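## Task

Using exactly two rods, and no red rod, lay a straight end-to-end train whose total length equals the green rod's. Rod colours encode length in cm: blue 1, magenta 2, grey 3, orange 4, lime 5, purple 6, red 7, green 8, pink 9, turquoise 10. Train rods must lie flat with ends touching or nearly so. No second train may exist, and every rod outside the train must sit at least one rod-width from it. The result must hold without the robot: release and move the grippers away at the end.

## Robot and tools

Robot: two 7-joint arms, left_arm and right_arm, each with a two-finger parallel gripper, over a table. The names are labels only, not image sides.

Frame: one scene frame for everything. Origin on the table top midway between the arms; +z up, +x out over the table, left_arm on the +y side. Positions in metres, orientations as quaternions written w first (qw, qx, qy, qz). Printed hand positions can be a little off, more so at long reach.

Gripper geometry: fingers point along the gripper's +z axis and close along its y axis. end_effector_position is the spot between the pads when shut. Closed fingertips extend about 22 mm past it, open ones about 9 mm. Closing pushes the tips roughly 13 mm further from the arm, so keep that clearance above the table.

Row format (used by every moving tool): one flat list of 20 numbers covering both arms, always all 20 even if one arm is idle. Order: left x, y, z, qw, qx, qy, qz, left position, force_limit, speed; then the same ten for the right arm. x, y, z, q are an absolute target pose in the scene frame. position: +1 fully open (85 mm), about -0.8 pads touch, -1 closes until blocked. force_limit in [-1, 1]: roughly 20 N at -1, 128 N at 0, 235 N at +1 (thin objects get less). speed in [-1, 1]: gap speed about 20, 85, 150 mm/s at -1, 0, +1; faster closes squeeze a bit harder. To leave a gripper unchanged, repeat its last three numbers; a 0 is a real command. To hold an arm still, resend its last reported pose exactly, with the same quaternion every time.

execute_actions(actions): a list of actions; each action is a table of up to 15 rows, one row per 1/30 s step, the last row repeated to fill 15 steps. An empty list just returns state and images. Each step, the commanded pose is clipped to 70 mm and 16 degrees from the measured pose, and position wins over orientation if both cannot be met; a distant target needs several actions. An action is rejected for both arms if any target lies over 0.6 m from that gripper's current position along any gripper axis; if the first action is rejected or malformed, nothing runs.

move(target, speed, blocking): target is one 20-number row of absolute poses; each gripper goes in a straight line to its pose, paths ending together, 0.5 to 10 s. speed is path top speed in m/s, 0.002 to 0.5 (default 0.25); turning up to twice that in rad/s. Paths ignore obstacles and the other arm; grippers may lag, stray or overshoot speed, especially near full arm extension. Faster contact and targets further past contact press harder. With blocking=false the result comes after 0.5 s while motion continues; use wait(0) to check, and other motion commands are refused until the move ends (or call stop). The move: line reports the ending (done, off_target, moving, held, fault) and limits: paced means the pose was clipped, held means a check blocked steps (the arm may then jump fast). Distance to pose per gripper is also listed.

wait(seconds): 0 to 10; arms keep their last command. stop(): brakes a running move; needs room, fingers keep going. zoom_image(camera, region): closer look at a pixel box [x0, y0, x1, y1], at most 504 by 504, from cam_head_left, cam_head_right, cam_left_wrist or cam_right_wrist (all 504x504). finished_scene(scene): ends scene 1 or 2 irreversibly and reports success plus the next task; replying without a tool call ends everything.

Results: state line left_arm: ... | right_arm: ... with pose per arm; Hand target lines give the pose each controller is heading for; step readings list positions at some steps, HELD marking blocked steps. A pose unreachable line names an arm whose command the clearance check altered. object_status: 0 moving, 1 blocked while opening, 2 blocked while closing (a grip), 3 reached target or pads met. Any new position value resets it to 0 briefly; change by at least 0.01 to re-command, which also applies new force_limit/speed. position_measured is in counts: 3 open, about 78 = 60 mm, 130 = 40 mm, 180 = 20 mm, 230 pads meet. touch_left (-y finger) and touch_right (+y finger) give 28 cells in 7 groups of 4, from free end toward the arm, each group along gripper +x; idle near 0 with noise, about 30 at 10 N, 140 at 50 N, 240 at 100 N. n/a before any step runs.

Cameras come with calibration (K, distortion D, T_world_to_cam, pos_world) usable to project scene points into images; expect small errors. Wrist camera poses follow the arm's joints.

Joint ranges (rad): waist, upper arm roll, forearm roll, wrist roll -6.283 to 6.283; shoulder -2.250 to 2.250; elbow -2.580 to 2.580; wrist pitch -2.100 to 2.100. Load limits: 48.6 N m for the first four joints, 30.6 for the three wrist joints; held weight counts. Hitting a load limit freezes that arm 10 s (torque fault). Long holding heats motors: a MOTOR HOT line from 60 °C, and at 75 °C an OVER-TEMPERATURE FAULT makes the arm sag.

Avoid: knocking or placing anything off the table, letting the arms collide or press each other, hard slams or pushes, dropping or slipping rods. Random brief tugs may act on held or loose objects. Open and lift clear before ending a scene.

Each tool is called after ">>>" as name([rows], argument=value, ...), one row to a line, values as JSON.

## Session

>>> execute_actions(actions=[])

Scene clock: 0.00 s.
left_arm: end_effector_position=(+0.2070, +0.0842, +0.2521) position_measured=3 object_status=3 touch_left=n/a touch_right=n/a end_effector_quat_wxyz=(+0.261, +0.833, -0.461, -0.160) | right_arm: end_effector_position=(+0.2498, -0.3671, +0.1946) position_measured=3 object_status=3 touch_left=n/a touch_right=n/a end_effector_quat_wxyz=(-0.005, +0.449, +0.888, -0.093)
Joint positions: left_arm=[ 1.005  0.301 -0.709  1.948  0.573  1.511  3.678] | right_arm=[-0.372  0.151  0.161  2.101  0.145  1.011  0.416]
Joint velocities: left_arm=[-0.001 -0.     0.    -0.001  0.    -0.    -0.001] | right_arm=[ 0.    -0.     0.001  0.    -0.001  0.     0.   ]
Motor temperatures (°C, as the motors report them): left_arm=[36 29 27 30 43 39 44] | right_arm=[31 31 29 29 34 36 42]
Hand target (left_arm): +0.207, +0.084, +0.252; +0.261, +0.833, -0.461, -0.160
Hand target (right_arm): +0.250, -0.367, +0.195; -0.005, +0.449, +0.888, -0.093

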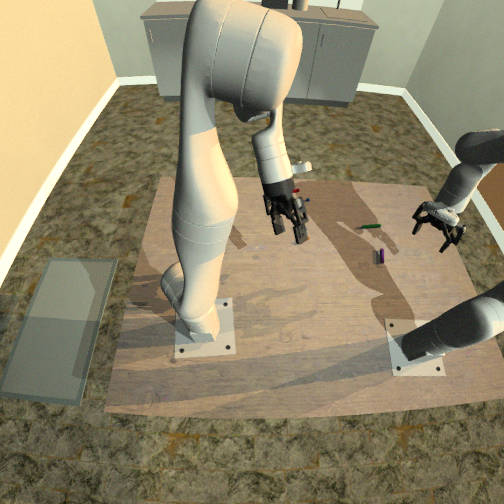

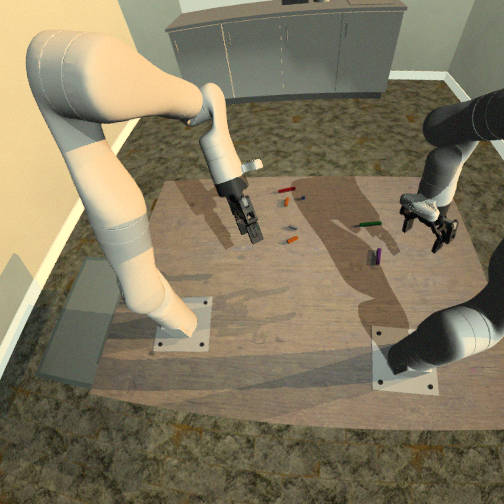

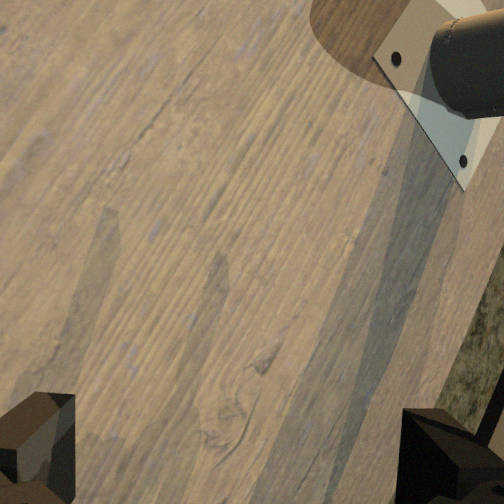

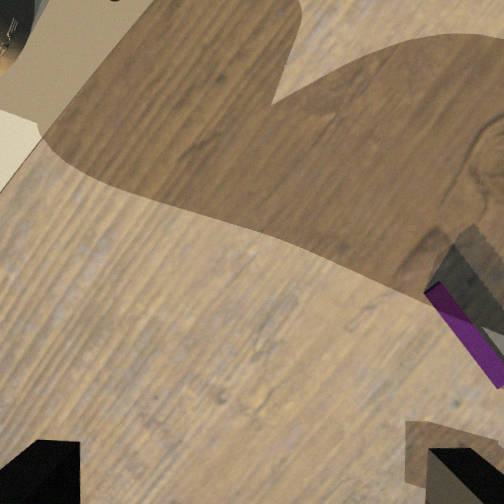

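>>> zoom_image(camera="cam_head_right", region=[240, 170, 400, 280])

Region (240, 170, 400, 280) of cam_head_right's 504x504 image, scaled by 3.150, with more detail than that image has; it fills the top 346 rows of this view, and the rest is white.

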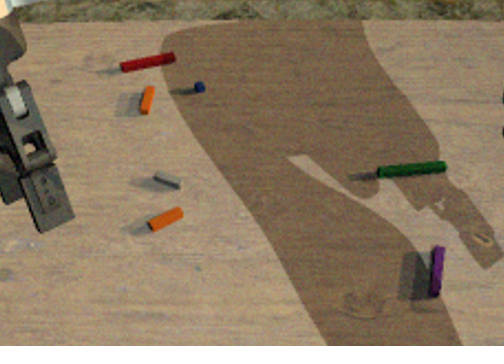

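>>> move(target=[0.37,-0.04,0.30,0,1,0,0,1,0,0, 0.2498,-0.3671,0.1946,-0.005,0.449,0.888,-0.093,1,0,0])

Scene clock: 3.27 s.
left_arm: end_effector_position=(+0.3700, -0.0400, +0.2991) position_measured=3 object_status=3 touch_left=((5 -10 5 -8) (2 -12 12 0) (-3 2 -11 8) (2 -1 -7 -14) (6 -8 -3 -9) (-4 1 0 -8) (5 12 8 6)) touch_right=((24 -18 -18 -2) (24 -5 -49 22) (19 -15 0 16) (-11 -13 3 18) (30 -18 -9 15) (-10 38 -4 19) (-12 -8 -19 34)) end_effector_quat_wxyz=(-0.000, +1.000, +0.001, +0.001) | right_arm: end_effector_position=(+0.2498, -0.3671, +0.1946) position_measured=3 object_status=3 touch_left=((-24 -32 10 -9) (-5 6 20 2) (-21 -19 -6 -21) (3 -17 8 17) (-43 3 -8 -26) (19 9 -6 -7) (17 -18 -8 -12)) touch_right=((1 5 -7 -8) (-5 -9 -3 -10) (-2 -11 1 6) (0 -13 3 -5) (3 -9 -5 3) (5 -2 -5 -6) (1 1 -10 -5)) end_effector_quat_wxyz=(-0.005, +0.449, +0.889, -0.093)
Joint positions: left_arm=[ 1.391  0.545 -0.9    1.3    0.418  1.488  5.151] | right_arm=[-0.372  0.151  0.161  2.101  0.146  1.011  0.416]
Joint velocities: left_arm=[-0.002  0.009  0.003 -0.004 -0.001 -0.     0.001] | right_arm=[ 0.001 -0.001 -0.    -0.001 -0.     0.002  0.   ]
Motor temperatures (°C, as the motors report them): left_arm=[36 29 27 30 43 39 44] | right_arm=[31 31 29 29 34 36 42]
Hand target (left_arm): +0.370, -0.040, +0.299; -0.001, +1.000, +0.001, +0.001
Hand target (right_arm): +0.250, -0.367, +0.195; -0.005, +0.449, +0.889, -0.093
Off the commanded pose (left_arm): 0.001 m, 0 deg.
Off the commanded pose (right_arm): 0.000 m, 0 deg.
move: done
camera_calibration (this result's frames):
cam_left_wrist: T_world_to_cam=[[0.0538307, -0.99851, 0.00894703, -0.0594599], [-0.998417, -0.0536749, 0.0168278, 0.412054], [-0.0163225, -0.00983871, -0.999818, 0.452139], [0, 0, 0, 1]] pos_world=[0.421983, -0.0328059, 0.445655]
cam_right_wrist: T_world_to_cam=[[0.760915, 0.621063, -0.187856, 0.0803205], [0.637353, -0.769684, 0.0369899, -0.390806], [-0.121617, -0.147877, -0.9815, 0.314786], [0, 0, 0, 1]] pos_world=[0.226247, -0.304131, 0.338507]

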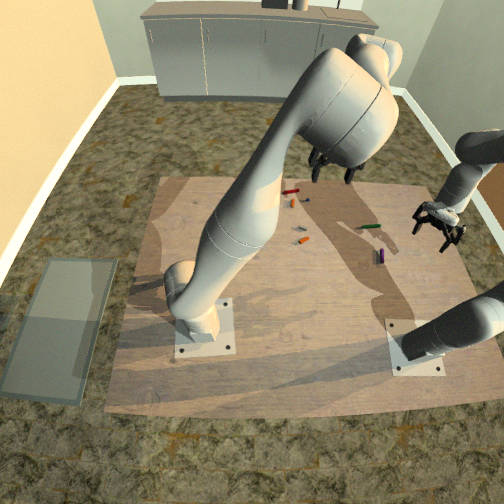

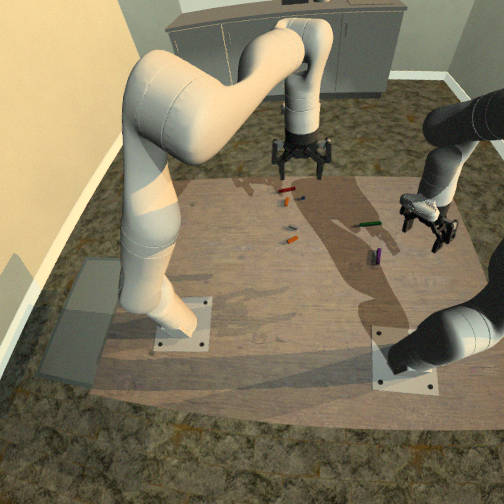

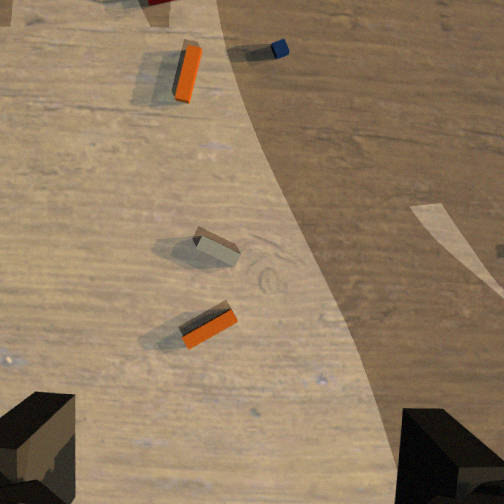

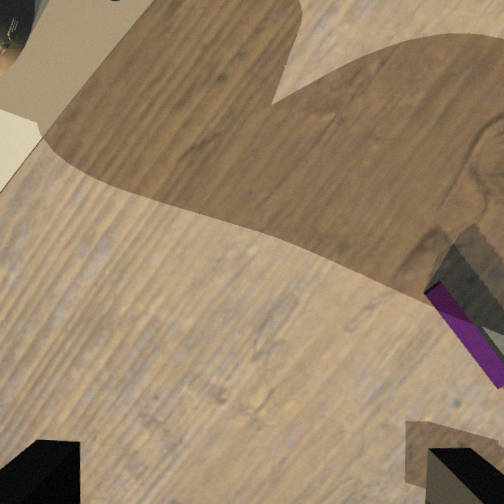

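>>> move(target=[0.358,-0.010,0.07,0,0.85,-0.527,0,1,0,0, 0.2498,-0.3671,0.1946,-0.005,0.449,0.888,-0.093,1,0,0])

>>> move(target=[0.358,-0.010,0.026,0,0.85,-0.527,0,1,0,0, 0.2498,-0.3671,0.1946,-0.005,0.449,0.888,-0.093,1,0,0], speed=0.1)

Scene clock: 6.30 s.
left_arm: end_effector_position=(+0.3571, -0.0098, +0.0703) position_measured=3 object_status=3 touch_left=((2 3 -2 0) (5 7 9 9) (-6 -5 -3 10) (1 1 -1 0) (3 0 5 -8) (5 6 3 -3) (-4 1 -1 3)) touch_right=((9 -27 35 21) (-14 -5 -16 16) (5 -2 -4 45) (10 6 2 10) (3 24 11 -26) (7 12 13 -19) (37 1 8 -9)) end_effector_quat_wxyz=(+0.000, +0.849, -0.528, -0.000) | right_arm: end_effector_position=(+0.2498, -0.3671, +0.1946) position_measured=3 object_status=3 touch_left=((-2 3 11 6) (3 19 4 0) (31 -7 -24 -7) (12 6 -1 15) (10 1 6 -8) (10 9 5 2) (-5 -16 1 -5)) touch_right=((0 2 4 4) (-2 -1 -1 -6) (0 -9 -4 7) (-6 -8 -1 -1) (6 5 -1 7) (-3 -4 -9 0) (11 5 -14 11)) end_effector_quat_wxyz=(-0.005, +0.449, +0.889, -0.093)
Joint positions: left_arm=[ 1.189  0.685 -0.52   1.792  0.461  0.788  3.939] | right_arm=[-0.372  0.151  0.161  2.101  0.146  1.011  0.416]
Joint velocities: left_arm=[-0.007  0.002 -0.005  0.002  0.002 -0.001 -0.002] | right_arm=[ 0.    -0.001 -0.001 -0.001 -0.    -0.002  0.   ]
Motor temperatures (°C, as the motors report them): left_arm=[36 29 27 30 43 39 44] | right_arm=[31 31 29 29 34 36 42]
Hand target (left_arm): +0.357, -0.009, +0.070; +0.000, +0.850, -0.527, -0.000
Hand target (right_arm): +0.250, -0.367, +0.195; -0.005, +0.449, +0.889, -0.093
Off the commanded pose (left_arm): 0.001 m, 0 deg.
Off the commanded pose (right_arm): 0.000 m, 0 deg.
move: done
camera_calibration (this result's frames):
cam_left_wrist: T_world_to_cam=[[-0.872331, -0.488805, 0.0104418, 0.30902], [-0.488582, 0.872326, 0.0183101, 0.231521], [-0.0180587, 0.0108708, -0.999778, 0.224378], [0, 0, 0, 1]] pos_world=[0.386736, -0.0533507, 0.216863]
cam_right_wrist: T_world_to_cam=[[0.760914, 0.621062, -0.18786, 0.0803217], [0.637352, -0.769684, 0.0369905, -0.390806], [-0.121619, -0.14788, -0.981499, 0.314786], [0, 0, 0, 1]] pos_world=[0.226247, -0.304132, 0.338507]

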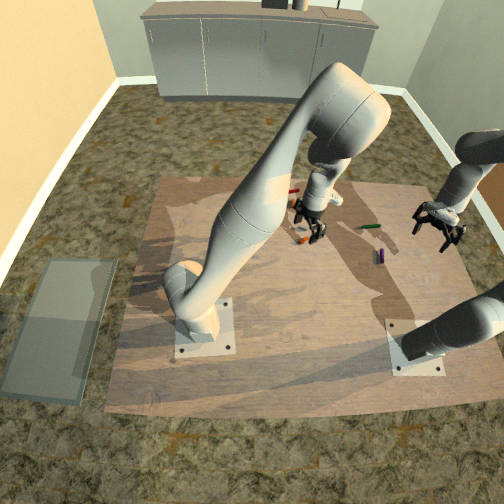

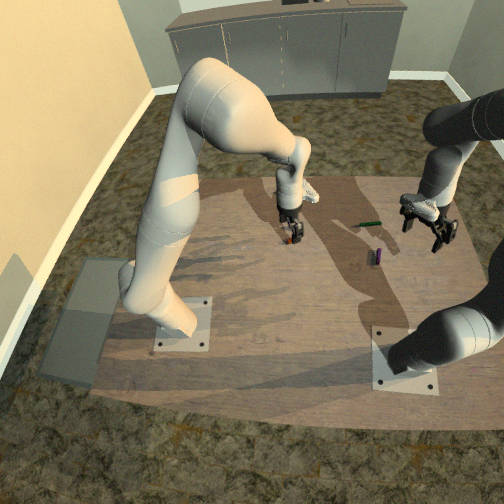

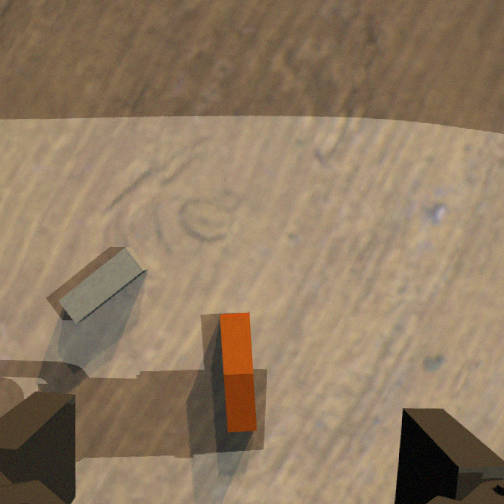

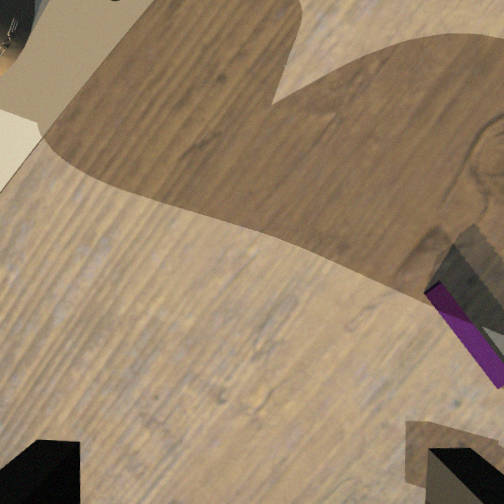

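Scene clock: 7.07 s.
left_arm: end_effector_position=(+0.3578, -0.0102, +0.0262) position_measured=3 object_status=3 touch_left=((-4 -3 -2 3) (4 -4 7 0) (-10 -7 -5 5) (-2 1 -3 -6) (12 -7 2 2) (2 6 1 -7) (4 5 10 4)) touch_right=((-7 3 6 11) (16 19 20 13) (-15 22 24 -18) (-47 5 3 22) (-9 17 12 -39) (-2 -10 10 -8) (19 -16 -7 0)) end_effector_quat_wxyz=(+0.000, +0.850, -0.527, +0.000) | right_arm: end_effector_position=(+0.2498, -0.3671, +0.1946) position_measured=3 object_status=3 touch_left=((-3 -7 11 18) (-12 -16 32 10) (1 2 -10 10) (23 -5 4 7) (-1 14 -17 -22) (1 -14 6 -15) (3 -7 -2 -18)) touch_right=((4 4 -5 -5) (-3 0 -3 -10) (0 -3 -1 4) (3 -10 3 8) (10 -8 4 5) (8 -2 -12 -7) (3 2 -2 -1)) end_effector_quat_wxyz=(-0.005, +0.449, +0.889, -0.093)
Joint positions: left_arm=[ 1.155  0.765 -0.471  1.818  0.521  0.684  3.891] | right_arm=[-0.372  0.151  0.161  2.101  0.146  1.011  0.416]
Joint velocities: left_arm=[-0.005  0.004 -0.001 -0.     0.001  0.001 -0.   ] | right_arm=[ 0.     0.     0.     0.     0.001 -0.001  0.   ]
Motor temperatures (°C, as the motors report them): left_arm=[36 29 27 30 43 39 44] | right_arm=[31 31 29 29 34 36 42]
Hand target (left_arm): +0.358, -0.010, +0.026; +0.000, +0.850, -0.527, -0.000
Hand target (right_arm): +0.250, -0.367, +0.195; -0.005, +0.449, +0.889, -0.093
Off the commanded pose (left_arm): 0.000 m, 0 deg.
Off the commanded pose (right_arm): 0.000 m, 0 deg.
move: done
camera_calibration (this result's frames):
cam_left_wrist: T_world_to_cam=[[-0.871708, -0.489924, 0.00999647, 0.309733], [-0.489711, 0.871698, 0.0180662, 0.233417], [-0.017565, 0.0108531, -0.999787, 0.180132], [0, 0, 0, 1]] pos_world=[0.387467, -0.0536791, 0.17278]
cam_right_wrist: T_world_to_cam=[[0.760914, 0.621062, -0.18786, 0.0803217], [0.637352, -0.769684, 0.0369907, -0.390806], [-0.121619, -0.14788, -0.981499, 0.314786], [0, 0, 0, 1]] pos_world=[0.226247, -0.304132, 0.338507]

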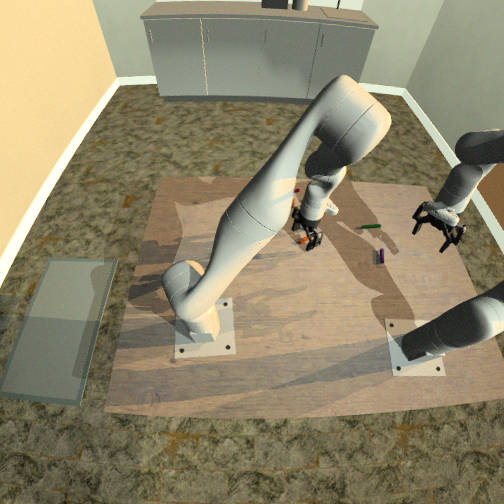

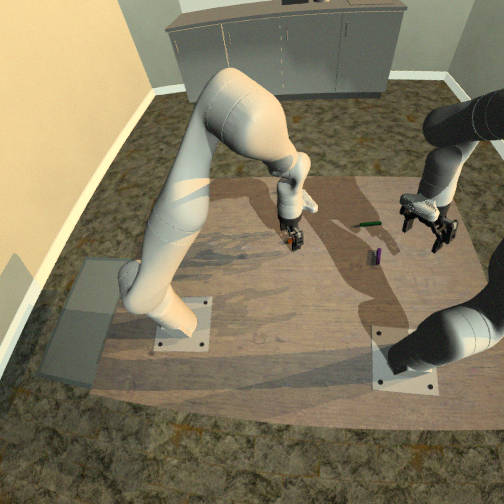

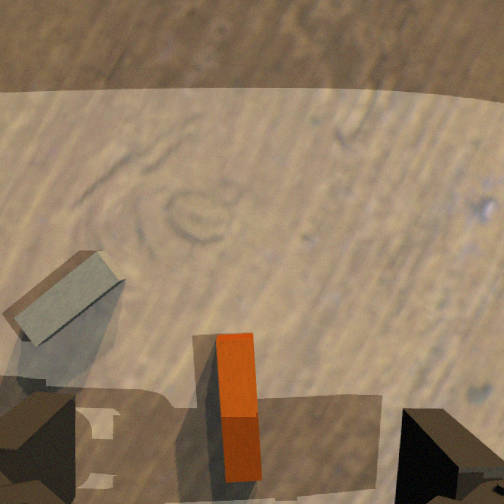

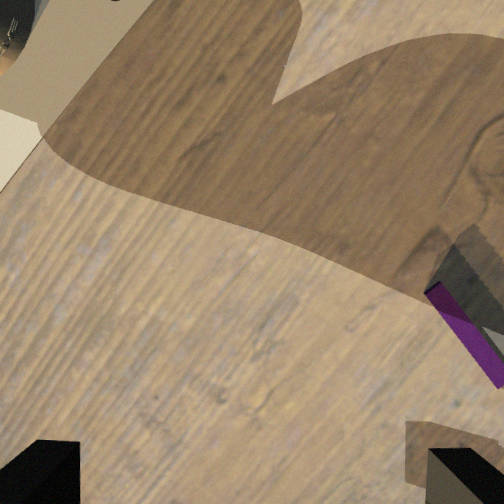

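>>> move(target=[0.3622,-0.019,0.026,0,0.85,-0.527,0,1,0,0, 0.2498,-0.3671,0.1946,-0.005,0.449,0.888,-0.093,1,0,0], speed=0.1)

>>> execute_actions([
  [[0.3622,-0.019,0.026,0,0.85,-0.527,0,-1,-0.5,0, 0.2498,-0.3671,0.1946,-0.005,0.449,0.888,-0.093,1,0,0]],
  [[0.3622,-0.019,0.026,0,0.85,-0.527,0,-1,-0.5,0, 0.2498,-0.3671,0.1946,-0.005,0.449,0.888,-0.093,1,0,0]],
  [[0.3622,-0.019,0.026,0,0.85,-0.527,0,-1,-0.5,0, 0.2498,-0.3671,0.1946,-0.005,0.449,0.888,-0.093,1,0,0]],
])

Scene clock: 8.10 s.
left_arm: end_effector_position=(+0.3622, -0.0190, +0.0260) position_measured=3 object_status=3 touch_left=((-6 5 1 7) (9 2 13 -2) (-4 -13 -5 10) (3 -1 -2 -5) (-3 0 -5 0) (-4 8 0 -2) (5 4 13 12)) touch_right=((5 -8 -13 -7) (13 12 -2 14) (19 -7 26 6) (-5 7 5 -12) (-13 -15 12 -6) (16 -4 16 3) (-1 9 0 6)) end_effector_quat_wxyz=(-0.000, +0.850, -0.527, +0.000) | right_arm: end_effector_position=(+0.2498, -0.3671, +0.1946) position_measured=3 object_status=3 touch_left=((-6 15 22 -7) (20 18 -3 0) (12 -4 -15 25) (-4 2 30 25) (34 -1 -44 1) (-7 -2 21 16) (0 -7 -8 1)) touch_right=((-3 4 -5 -5) (-8 10 1 -3) (4 -17 7 -1) (6 -6 7 -4) (5 -9 4 3) (3 -2 -7 -5) (8 -3 -8 3)) end_effector_quat_wxyz=(-0.005, +0.449, +0.889, -0.093)
Joint positions: left_arm=[ 1.16   0.779 -0.474  1.784  0.518  0.705  3.908] | right_arm=[-0.372  0.151  0.161  2.101  0.146  1.011  0.416]
Joint velocities: left_arm=[ 0.002  0.002  0.001 -0.    -0.     0.     0.001] | right_arm=[-0.001  0.     0.     0.     0.     0.001  0.   ]
Motor temperatures (°C, as the motors report them): left_arm=[36 29 27 30 43 39 44] | right_arm=[31 31 29 29 34 36 42]
Hand target (left_arm): +0.362, -0.019, +0.026; -0.000, +0.850, -0.527, -0.000
Hand target (right_arm): +0.250, -0.367, +0.195; -0.005, +0.449, +0.889, -0.093
Off the commanded pose (left_arm): 0.000 m, 0 deg.
Off the commanded pose (right_arm): 0.000 m, 0 deg.
move: done
camera_calibration (this result's frames):
cam_left_wrist: T_world_to_cam=[[-0.87151, -0.490283, 0.00966462, 0.309182], [-0.490066, 0.871489, 0.0185171, 0.243405], [-0.0175013, 0.0114016, -0.999782, 0.180086], [0, 0, 0, 1]] pos_world=[0.391892, -0.0625911, 0.172551]
cam_right_wrist: T_world_to_cam=[[0.760914, 0.621062, -0.18786, 0.0803218], [0.637352, -0.769684, 0.0369906, -0.390806], [-0.121619, -0.14788, -0.981499, 0.314786], [0, 0, 0, 1]] pos_world=[0.226247, -0.304132, 0.338507]

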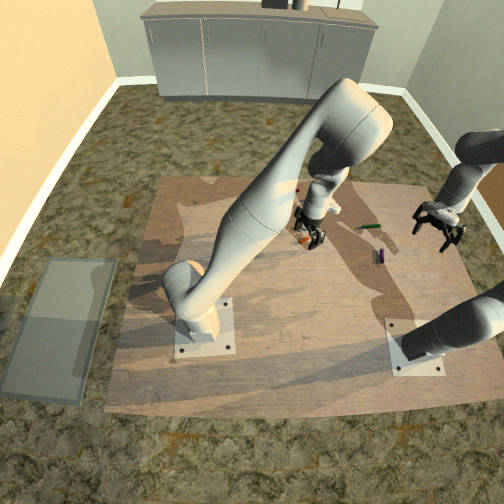

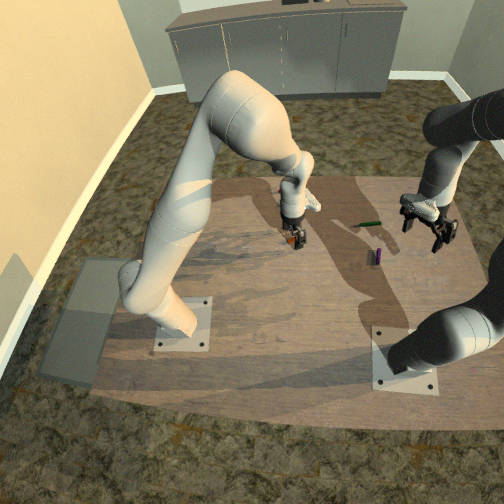

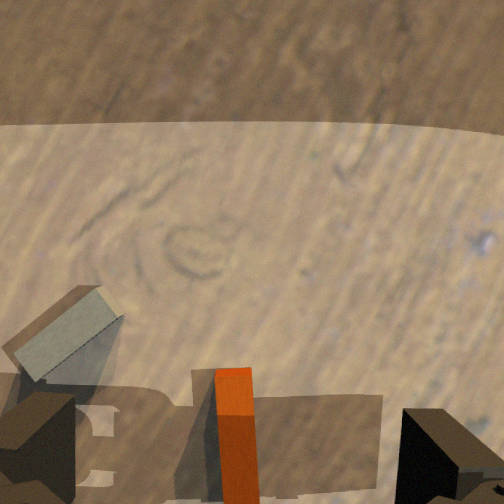

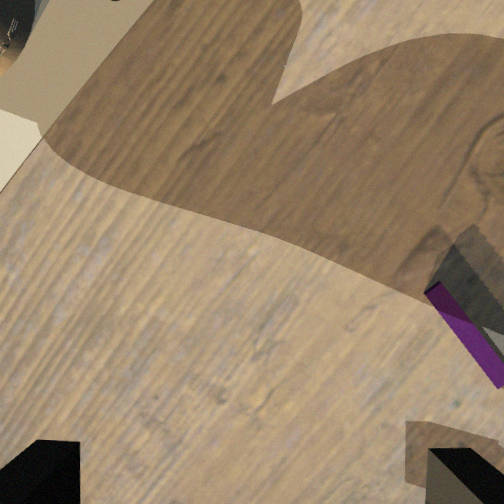

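Scene clock: 9.60 s.
left_arm: end_effector_position=(+0.3623, -0.0191, +0.0261) position_measured=209 object_status=2 touch_left=((542 587 537 413) (114 140 129 90) (2 -12 1 18) (2 -3 0 -7) (15 -11 -11 -16) (-5 6 -1 -13) (12 1 8 4)) touch_right=((541 523 641 490) (101 74 110 129) (-16 11 4 -13) (-12 8 25 5) (4 6 9 -12) (25 16 -4 9) (29 5 -1 -3)) end_effector_quat_wxyz=(+0.000, +0.850, -0.527, +0.000) | right_arm: end_effector_position=(+0.2498, -0.3671, +0.1946) position_measured=3 object_status=3 touch_left=((0 9 13 30) (-18 12 27 -11) (9 -3 0 -11) (10 -2 11 -10) (10 4 -3 -13) (1 -17 3 -2) (-4 -21 0 -12)) touch_right=((12 9 3 13) (2 6 -1 7) (-7 -5 3 -3) (4 -3 15 1) (-1 -6 7 3) (0 -4 -4 -3) (8 12 -12 11)) end_effector_quat_wxyz=(-0.005, +0.449, +0.889, -0.093)
Joint positions: left_arm=[ 1.16   0.779 -0.474  1.784  0.518  0.705  3.908] | right_arm=[-0.372  0.151  0.161  2.101  0.146  1.011  0.416]
Joint velocities: left_arm=[-0.  0.  0.  0. -0. -0. -0.] | right_arm=[-0.001 -0.    -0.    -0.     0.001 -0.001 -0.   ]
Motor temperatures (°C, as the motors report them): left_arm=[36 29 27 30 43 39 44] | right_arm=[31 31 29 29 34 36 42]
Hand target (left_arm): +0.362, -0.019, +0.026; -0.000, +0.850, -0.527, +0.000
Hand target (right_arm): +0.250, -0.367, +0.195; -0.005, +0.449, +0.889, -0.093
Off the commanded pose (left_arm): 0.000 m, 0 deg.
Off the commanded pose (right_arm): 0.000 m, 0 deg.
Step readings (end_effector_position; steps 1 to 15: 1st action; 16 to 30: 2nd action; 31 to 45: 3rd action):
0: left_arm (+0.3622, -0.0190, +0.0260) | right_arm (+0.2498, -0.3671, +0.1946)
1: left_arm (+0.3622, -0.0190, +0.0260) | right_arm (+0.2498, -0.3671, +0.1946)
2: left_arm (+0.3622, -0.0190, +0.0260) | right_arm (+0.2498, -0.3671, +0.1946)
4: left_arm (+0.3622, -0.0190, +0.0260) | right_arm (+0.2498, -0.3671, +0.1946)
8: left_arm (+0.3622, -0.0190, +0.0260) | right_arm (+0.2498, -0.3671, +0.1946)
15: left_arm (+0.3622, -0.0190, +0.0260) | right_arm (+0.2498, -0.3671, +0.1946)
16: left_arm (+0.3622, -0.0190, +0.0260) | right_arm (+0.2498, -0.3671, +0.1946)
17: left_arm (+0.3622, -0.0190, +0.0260) | right_arm (+0.2498, -0.3671, +0.1946)
19: left_arm (+0.3622, -0.0190, +0.0260) | right_arm (+0.2498, -0.3671, +0.1946)
23: left_arm (+0.3622, -0.0190, +0.0260) | right_arm (+0.2498, -0.3671, +0.1946)
30: left_arm (+0.3623, -0.0191, +0.0261) | right_arm (+0.2498, -0.3671, +0.1946)
31: left_arm (+0.3623, -0.0191, +0.0261) | right_arm (+0.2498, -0.3671, +0.1946)
32: left_arm (+0.3623, -0.0191, +0.0261) | right_arm (+0.2498, -0.3671, +0.1946)
34: left_arm (+0.3623, -0.0191, +0.0261) | right_arm (+0.2498, -0.3671, +0.1946)
38: left_arm (+0.3623, -0.0191, +0.0261) | right_arm (+0.2498, -0.3671, +0.1946)
45: end_effector_position above
camera_calibration (this result's frames):
cam_left_wrist: T_world_to_cam=[[-0.871552, -0.490209, 0.0096647, 0.309222], [-0.489995, 0.871533, 0.0183181, 0.243466], [-0.0174028, 0.0112295, -0.999785, 0.180141], [0, 0, 0, 1]] pos_world=[0.391935, -0.0626284, 0.172654]
cam_right_wrist: T_world_to_cam=[[0.760914, 0.621062, -0.18786, 0.0803217], [0.637352, -0.769684, 0.0369907, -0.390806], [-0.121619, -0.14788, -0.981499, 0.314786], [0, 0, 0, 1]] pos_world=[0.226247, -0.304132, 0.338507]

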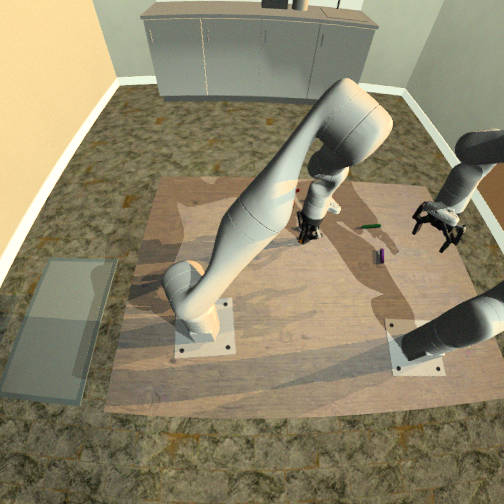

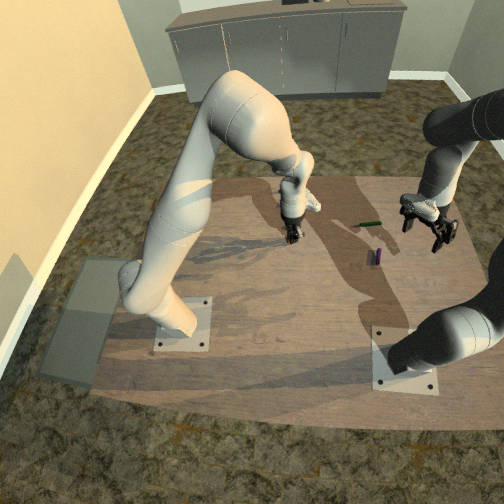

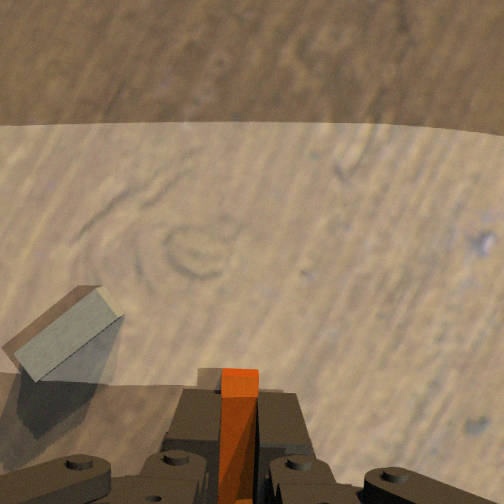

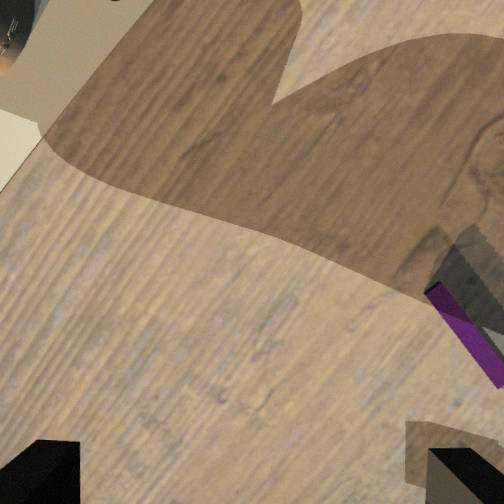

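Gripped. Carry over a point short of the target and look.

>>> move(target=[0.48,0.02,0.07,0,0.998,-0.0645,0,-1,-0.5,0, 0.2498,-0.3671,0.1946,-0.005,0.449,0.888,-0.093,1,0,0], speed=0.2)

Scene clock: 12.50 s.
left_arm: end_effector_position=(+0.4802, +0.0189, +0.0699) position_measured=209 object_status=2 touch_left=((540 593 537 418) (114 143 117 99) (-4 -13 -9 2) (2 2 -3 5) (4 -7 9 -7) (-6 2 -3 0) (2 -2 7 12)) touch_right=((523 563 611 477) (115 117 120 104) (-14 9 -10 -11) (5 -12 -6 -9) (6 -19 9 -20) (-19 -1 -10 -14) (-9 -5 6 -5)) end_effector_quat_wxyz=(+0.001, +0.998, -0.064, -0.000) | right_arm: end_effector_position=(+0.2498, -0.3671, +0.1946) position_measured=3 object_status=3 touch_left=((-4 15 -9 18) (25 7 -2 11) (14 -10 -28 5) (21 5 11 2) (20 -6 13 -22) (-1 25 -16 -9) (8 -13 11 17)) touch_right=((1 5 -5 -2) (-6 0 -4 -13) (-4 -17 10 9) (-4 -10 8 -2) (7 -6 5 2) (7 -1 -4 -17) (-2 4 -11 -6)) end_effector_quat_wxyz=(-0.005, +0.449, +0.889, -0.093)
Joint positions: left_arm=[ 1.062  0.875 -0.745  1.504  0.657  1.024  4.635] | right_arm=[-0.372  0.151  0.161  2.101  0.146  1.011  0.416]
Joint velocities: left_arm=[-0.001  0.003  0.001 -0.    -0.    -0.     0.   ] | right_arm=[-0.002 -0.001  0.    -0.     0.001  0.001  0.   ]
Motor temperatures (°C, as the motors report them): left_arm=[36 29 27 30 43 39 44] | right_arm=[31 31 29 29 34 36 42]
Hand target (left_arm): +0.480, +0.019, +0.070; +0.001, +0.998, -0.064, -0.000
Hand target (right_arm): +0.250, -0.367, +0.195; -0.005, +0.449, +0.889, -0.093
Off the commanded pose (left_arm): 0.001 m, 0 deg.
Off the commanded pose (right_arm): 0.000 m, 0 deg.
move: done
camera_calibration (this result's frames):
cam_left_wrist: T_world_to_cam=[[-0.0766997, -0.996988, 0.0115267, 0.0579744], [-0.996858, 0.0769091, 0.0189711, 0.525678], [-0.0198005, -0.0100354, -0.999754, 0.227051], [0, 0, 0, 1]] pos_world=[0.532968, 0.0196489, 0.216354]
cam_right_wrist: T_world_to_cam=[[0.760914, 0.621062, -0.18786, 0.0803218], [0.637352, -0.769684, 0.0369906, -0.390806], [-0.121619, -0.14788, -0.981499, 0.314786], [0, 0, 0, 1]] pos_world=[0.226247, -0.304132, 0.338507]

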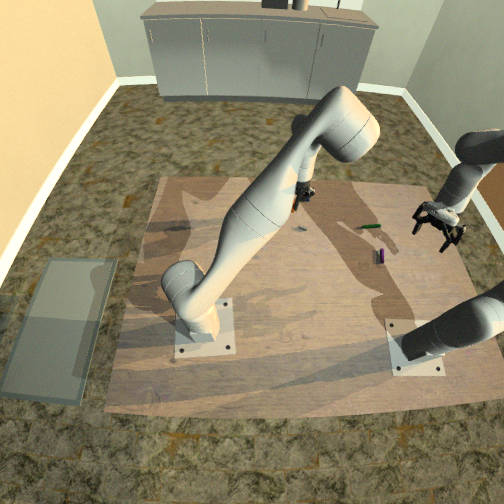

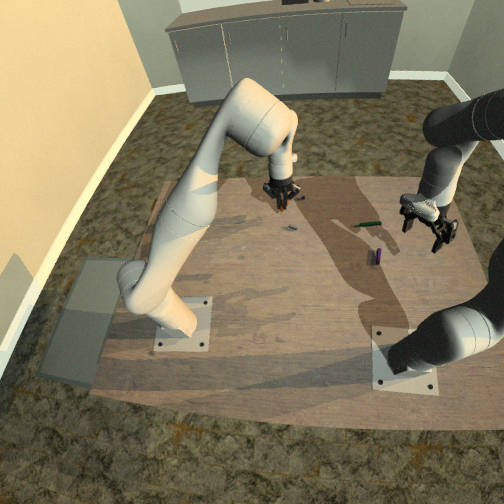

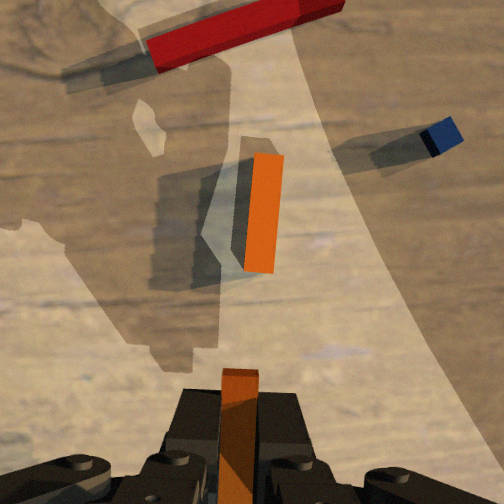

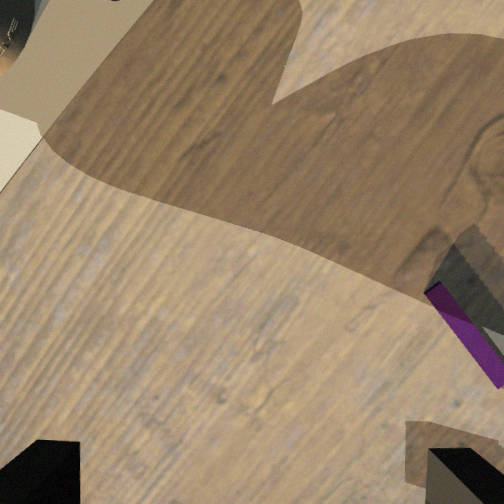

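>>> move(target=[0.500,0.0137,0.031,0,0.9942,-0.108,0,-1,-0.5,0, 0.2498,-0.3671,0.1946,-0.005,0.449,0.888,-0.093,1,0,0], speed=0.1)

Scene clock: 13.53 s.
left_arm: end_effector_position=(+0.4998, +0.0134, +0.0312) position_measured=209 object_status=2 touch_left=((535 583 536 417) (105 138 122 107) (0 2 -3 8) (9 3 -6 -1) (14 1 -6 -6) (2 -7 1 -7) (11 -3 0 4)) touch_right=((557 561 651 496) (111 96 108 137) (0 6 10 35) (24 -10 -6 13) (-6 0 -17 3) (-10 -26 -9 15) (-10 -18 10 -21)) end_effector_quat_wxyz=(+0.000, +0.994, -0.108, +0.000) | right_arm: end_effector_position=(+0.2498, -0.3671, +0.1946) position_measured=3 object_status=3 touch_left=((16 -8 6 -10) (11 -4 10 26) (11 -9 -26 -8) (3 -7 12 -25) (9 5 -9 -16) (-22 7 9 -21) (8 -42 0 4)) touch_right=((-7 -5 -7 9) (2 -8 3 -2) (0 -1 -1 14) (5 4 15 -2) (3 -7 9 0) (8 -7 -11 -4) (5 -1 -12 5)) end_effector_quat_wxyz=(-0.005, +0.449, +0.889, -0.093)
Joint positions: left_arm=[ 1.01   0.958 -0.692  1.449  0.679  0.982  4.544] | right_arm=[-0.372  0.151  0.161  2.101  0.146  1.011  0.416]
Joint velocities: left_arm=[-0.002  0.004 -0.001 -0.     0.     0.     0.   ] | right_arm=[-0.001 -0.     0.001 -0.    -0.001 -0.001  0.   ]
Motor temperatures (°C, as the motors report them): left_arm=[36 29 27 30 43 39 44] | right_arm=[31 31 29 29 34 36 42]
Hand target (left_arm): +0.500, +0.014, +0.031; +0.000, +0.994, -0.108, -0.000
Hand target (right_arm): +0.250, -0.367, +0.195; -0.005, +0.449, +0.889, -0.093
Off the commanded pose (left_arm): 0.000 m, 0 deg.
Off the commanded pose (right_arm): 0.000 m, 0 deg.
move: done
camera_calibration (this result's frames):
cam_left_wrist: T_world_to_cam=[[-0.164419, -0.986339, 0.0101176, 0.0981911], [-0.986192, 0.164583, 0.0183706, 0.539956], [-0.0197849, -0.00695742, -0.99978, 0.188669], [0, 0, 0, 1]] pos_world=[0.552377, 0.00929509, 0.177715]
cam_right_wrist: T_world_to_cam=[[0.760914, 0.621062, -0.18786, 0.0803219], [0.637352, -0.769684, 0.0369906, -0.390806], [-0.121619, -0.14788, -0.981499, 0.314786], [0, 0, 0, 1]] pos_world=[0.226247, -0.304132, 0.338507]

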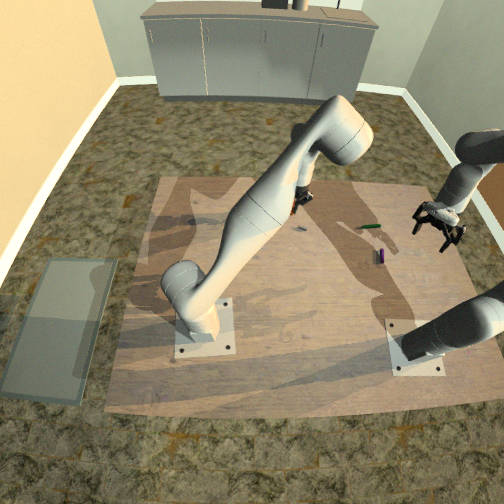

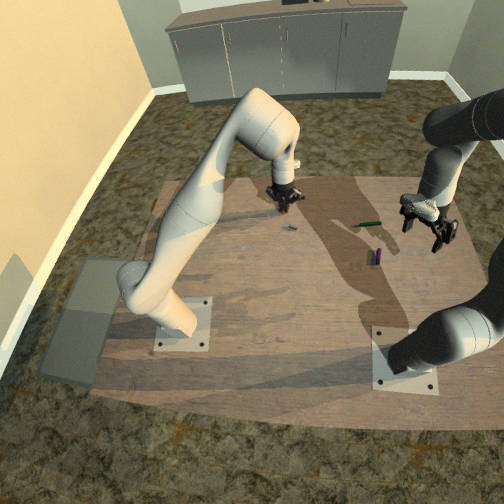

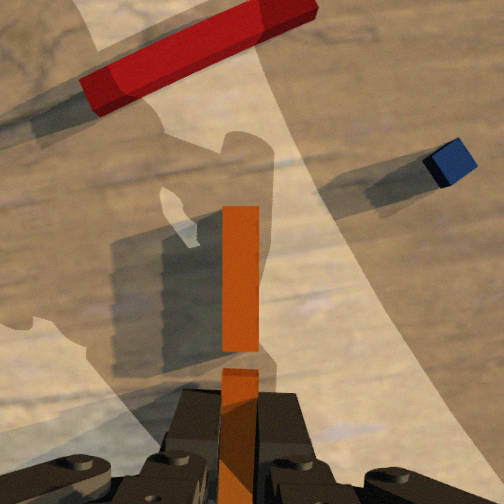

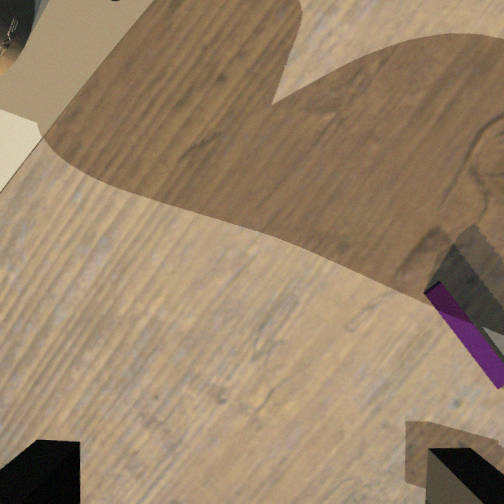

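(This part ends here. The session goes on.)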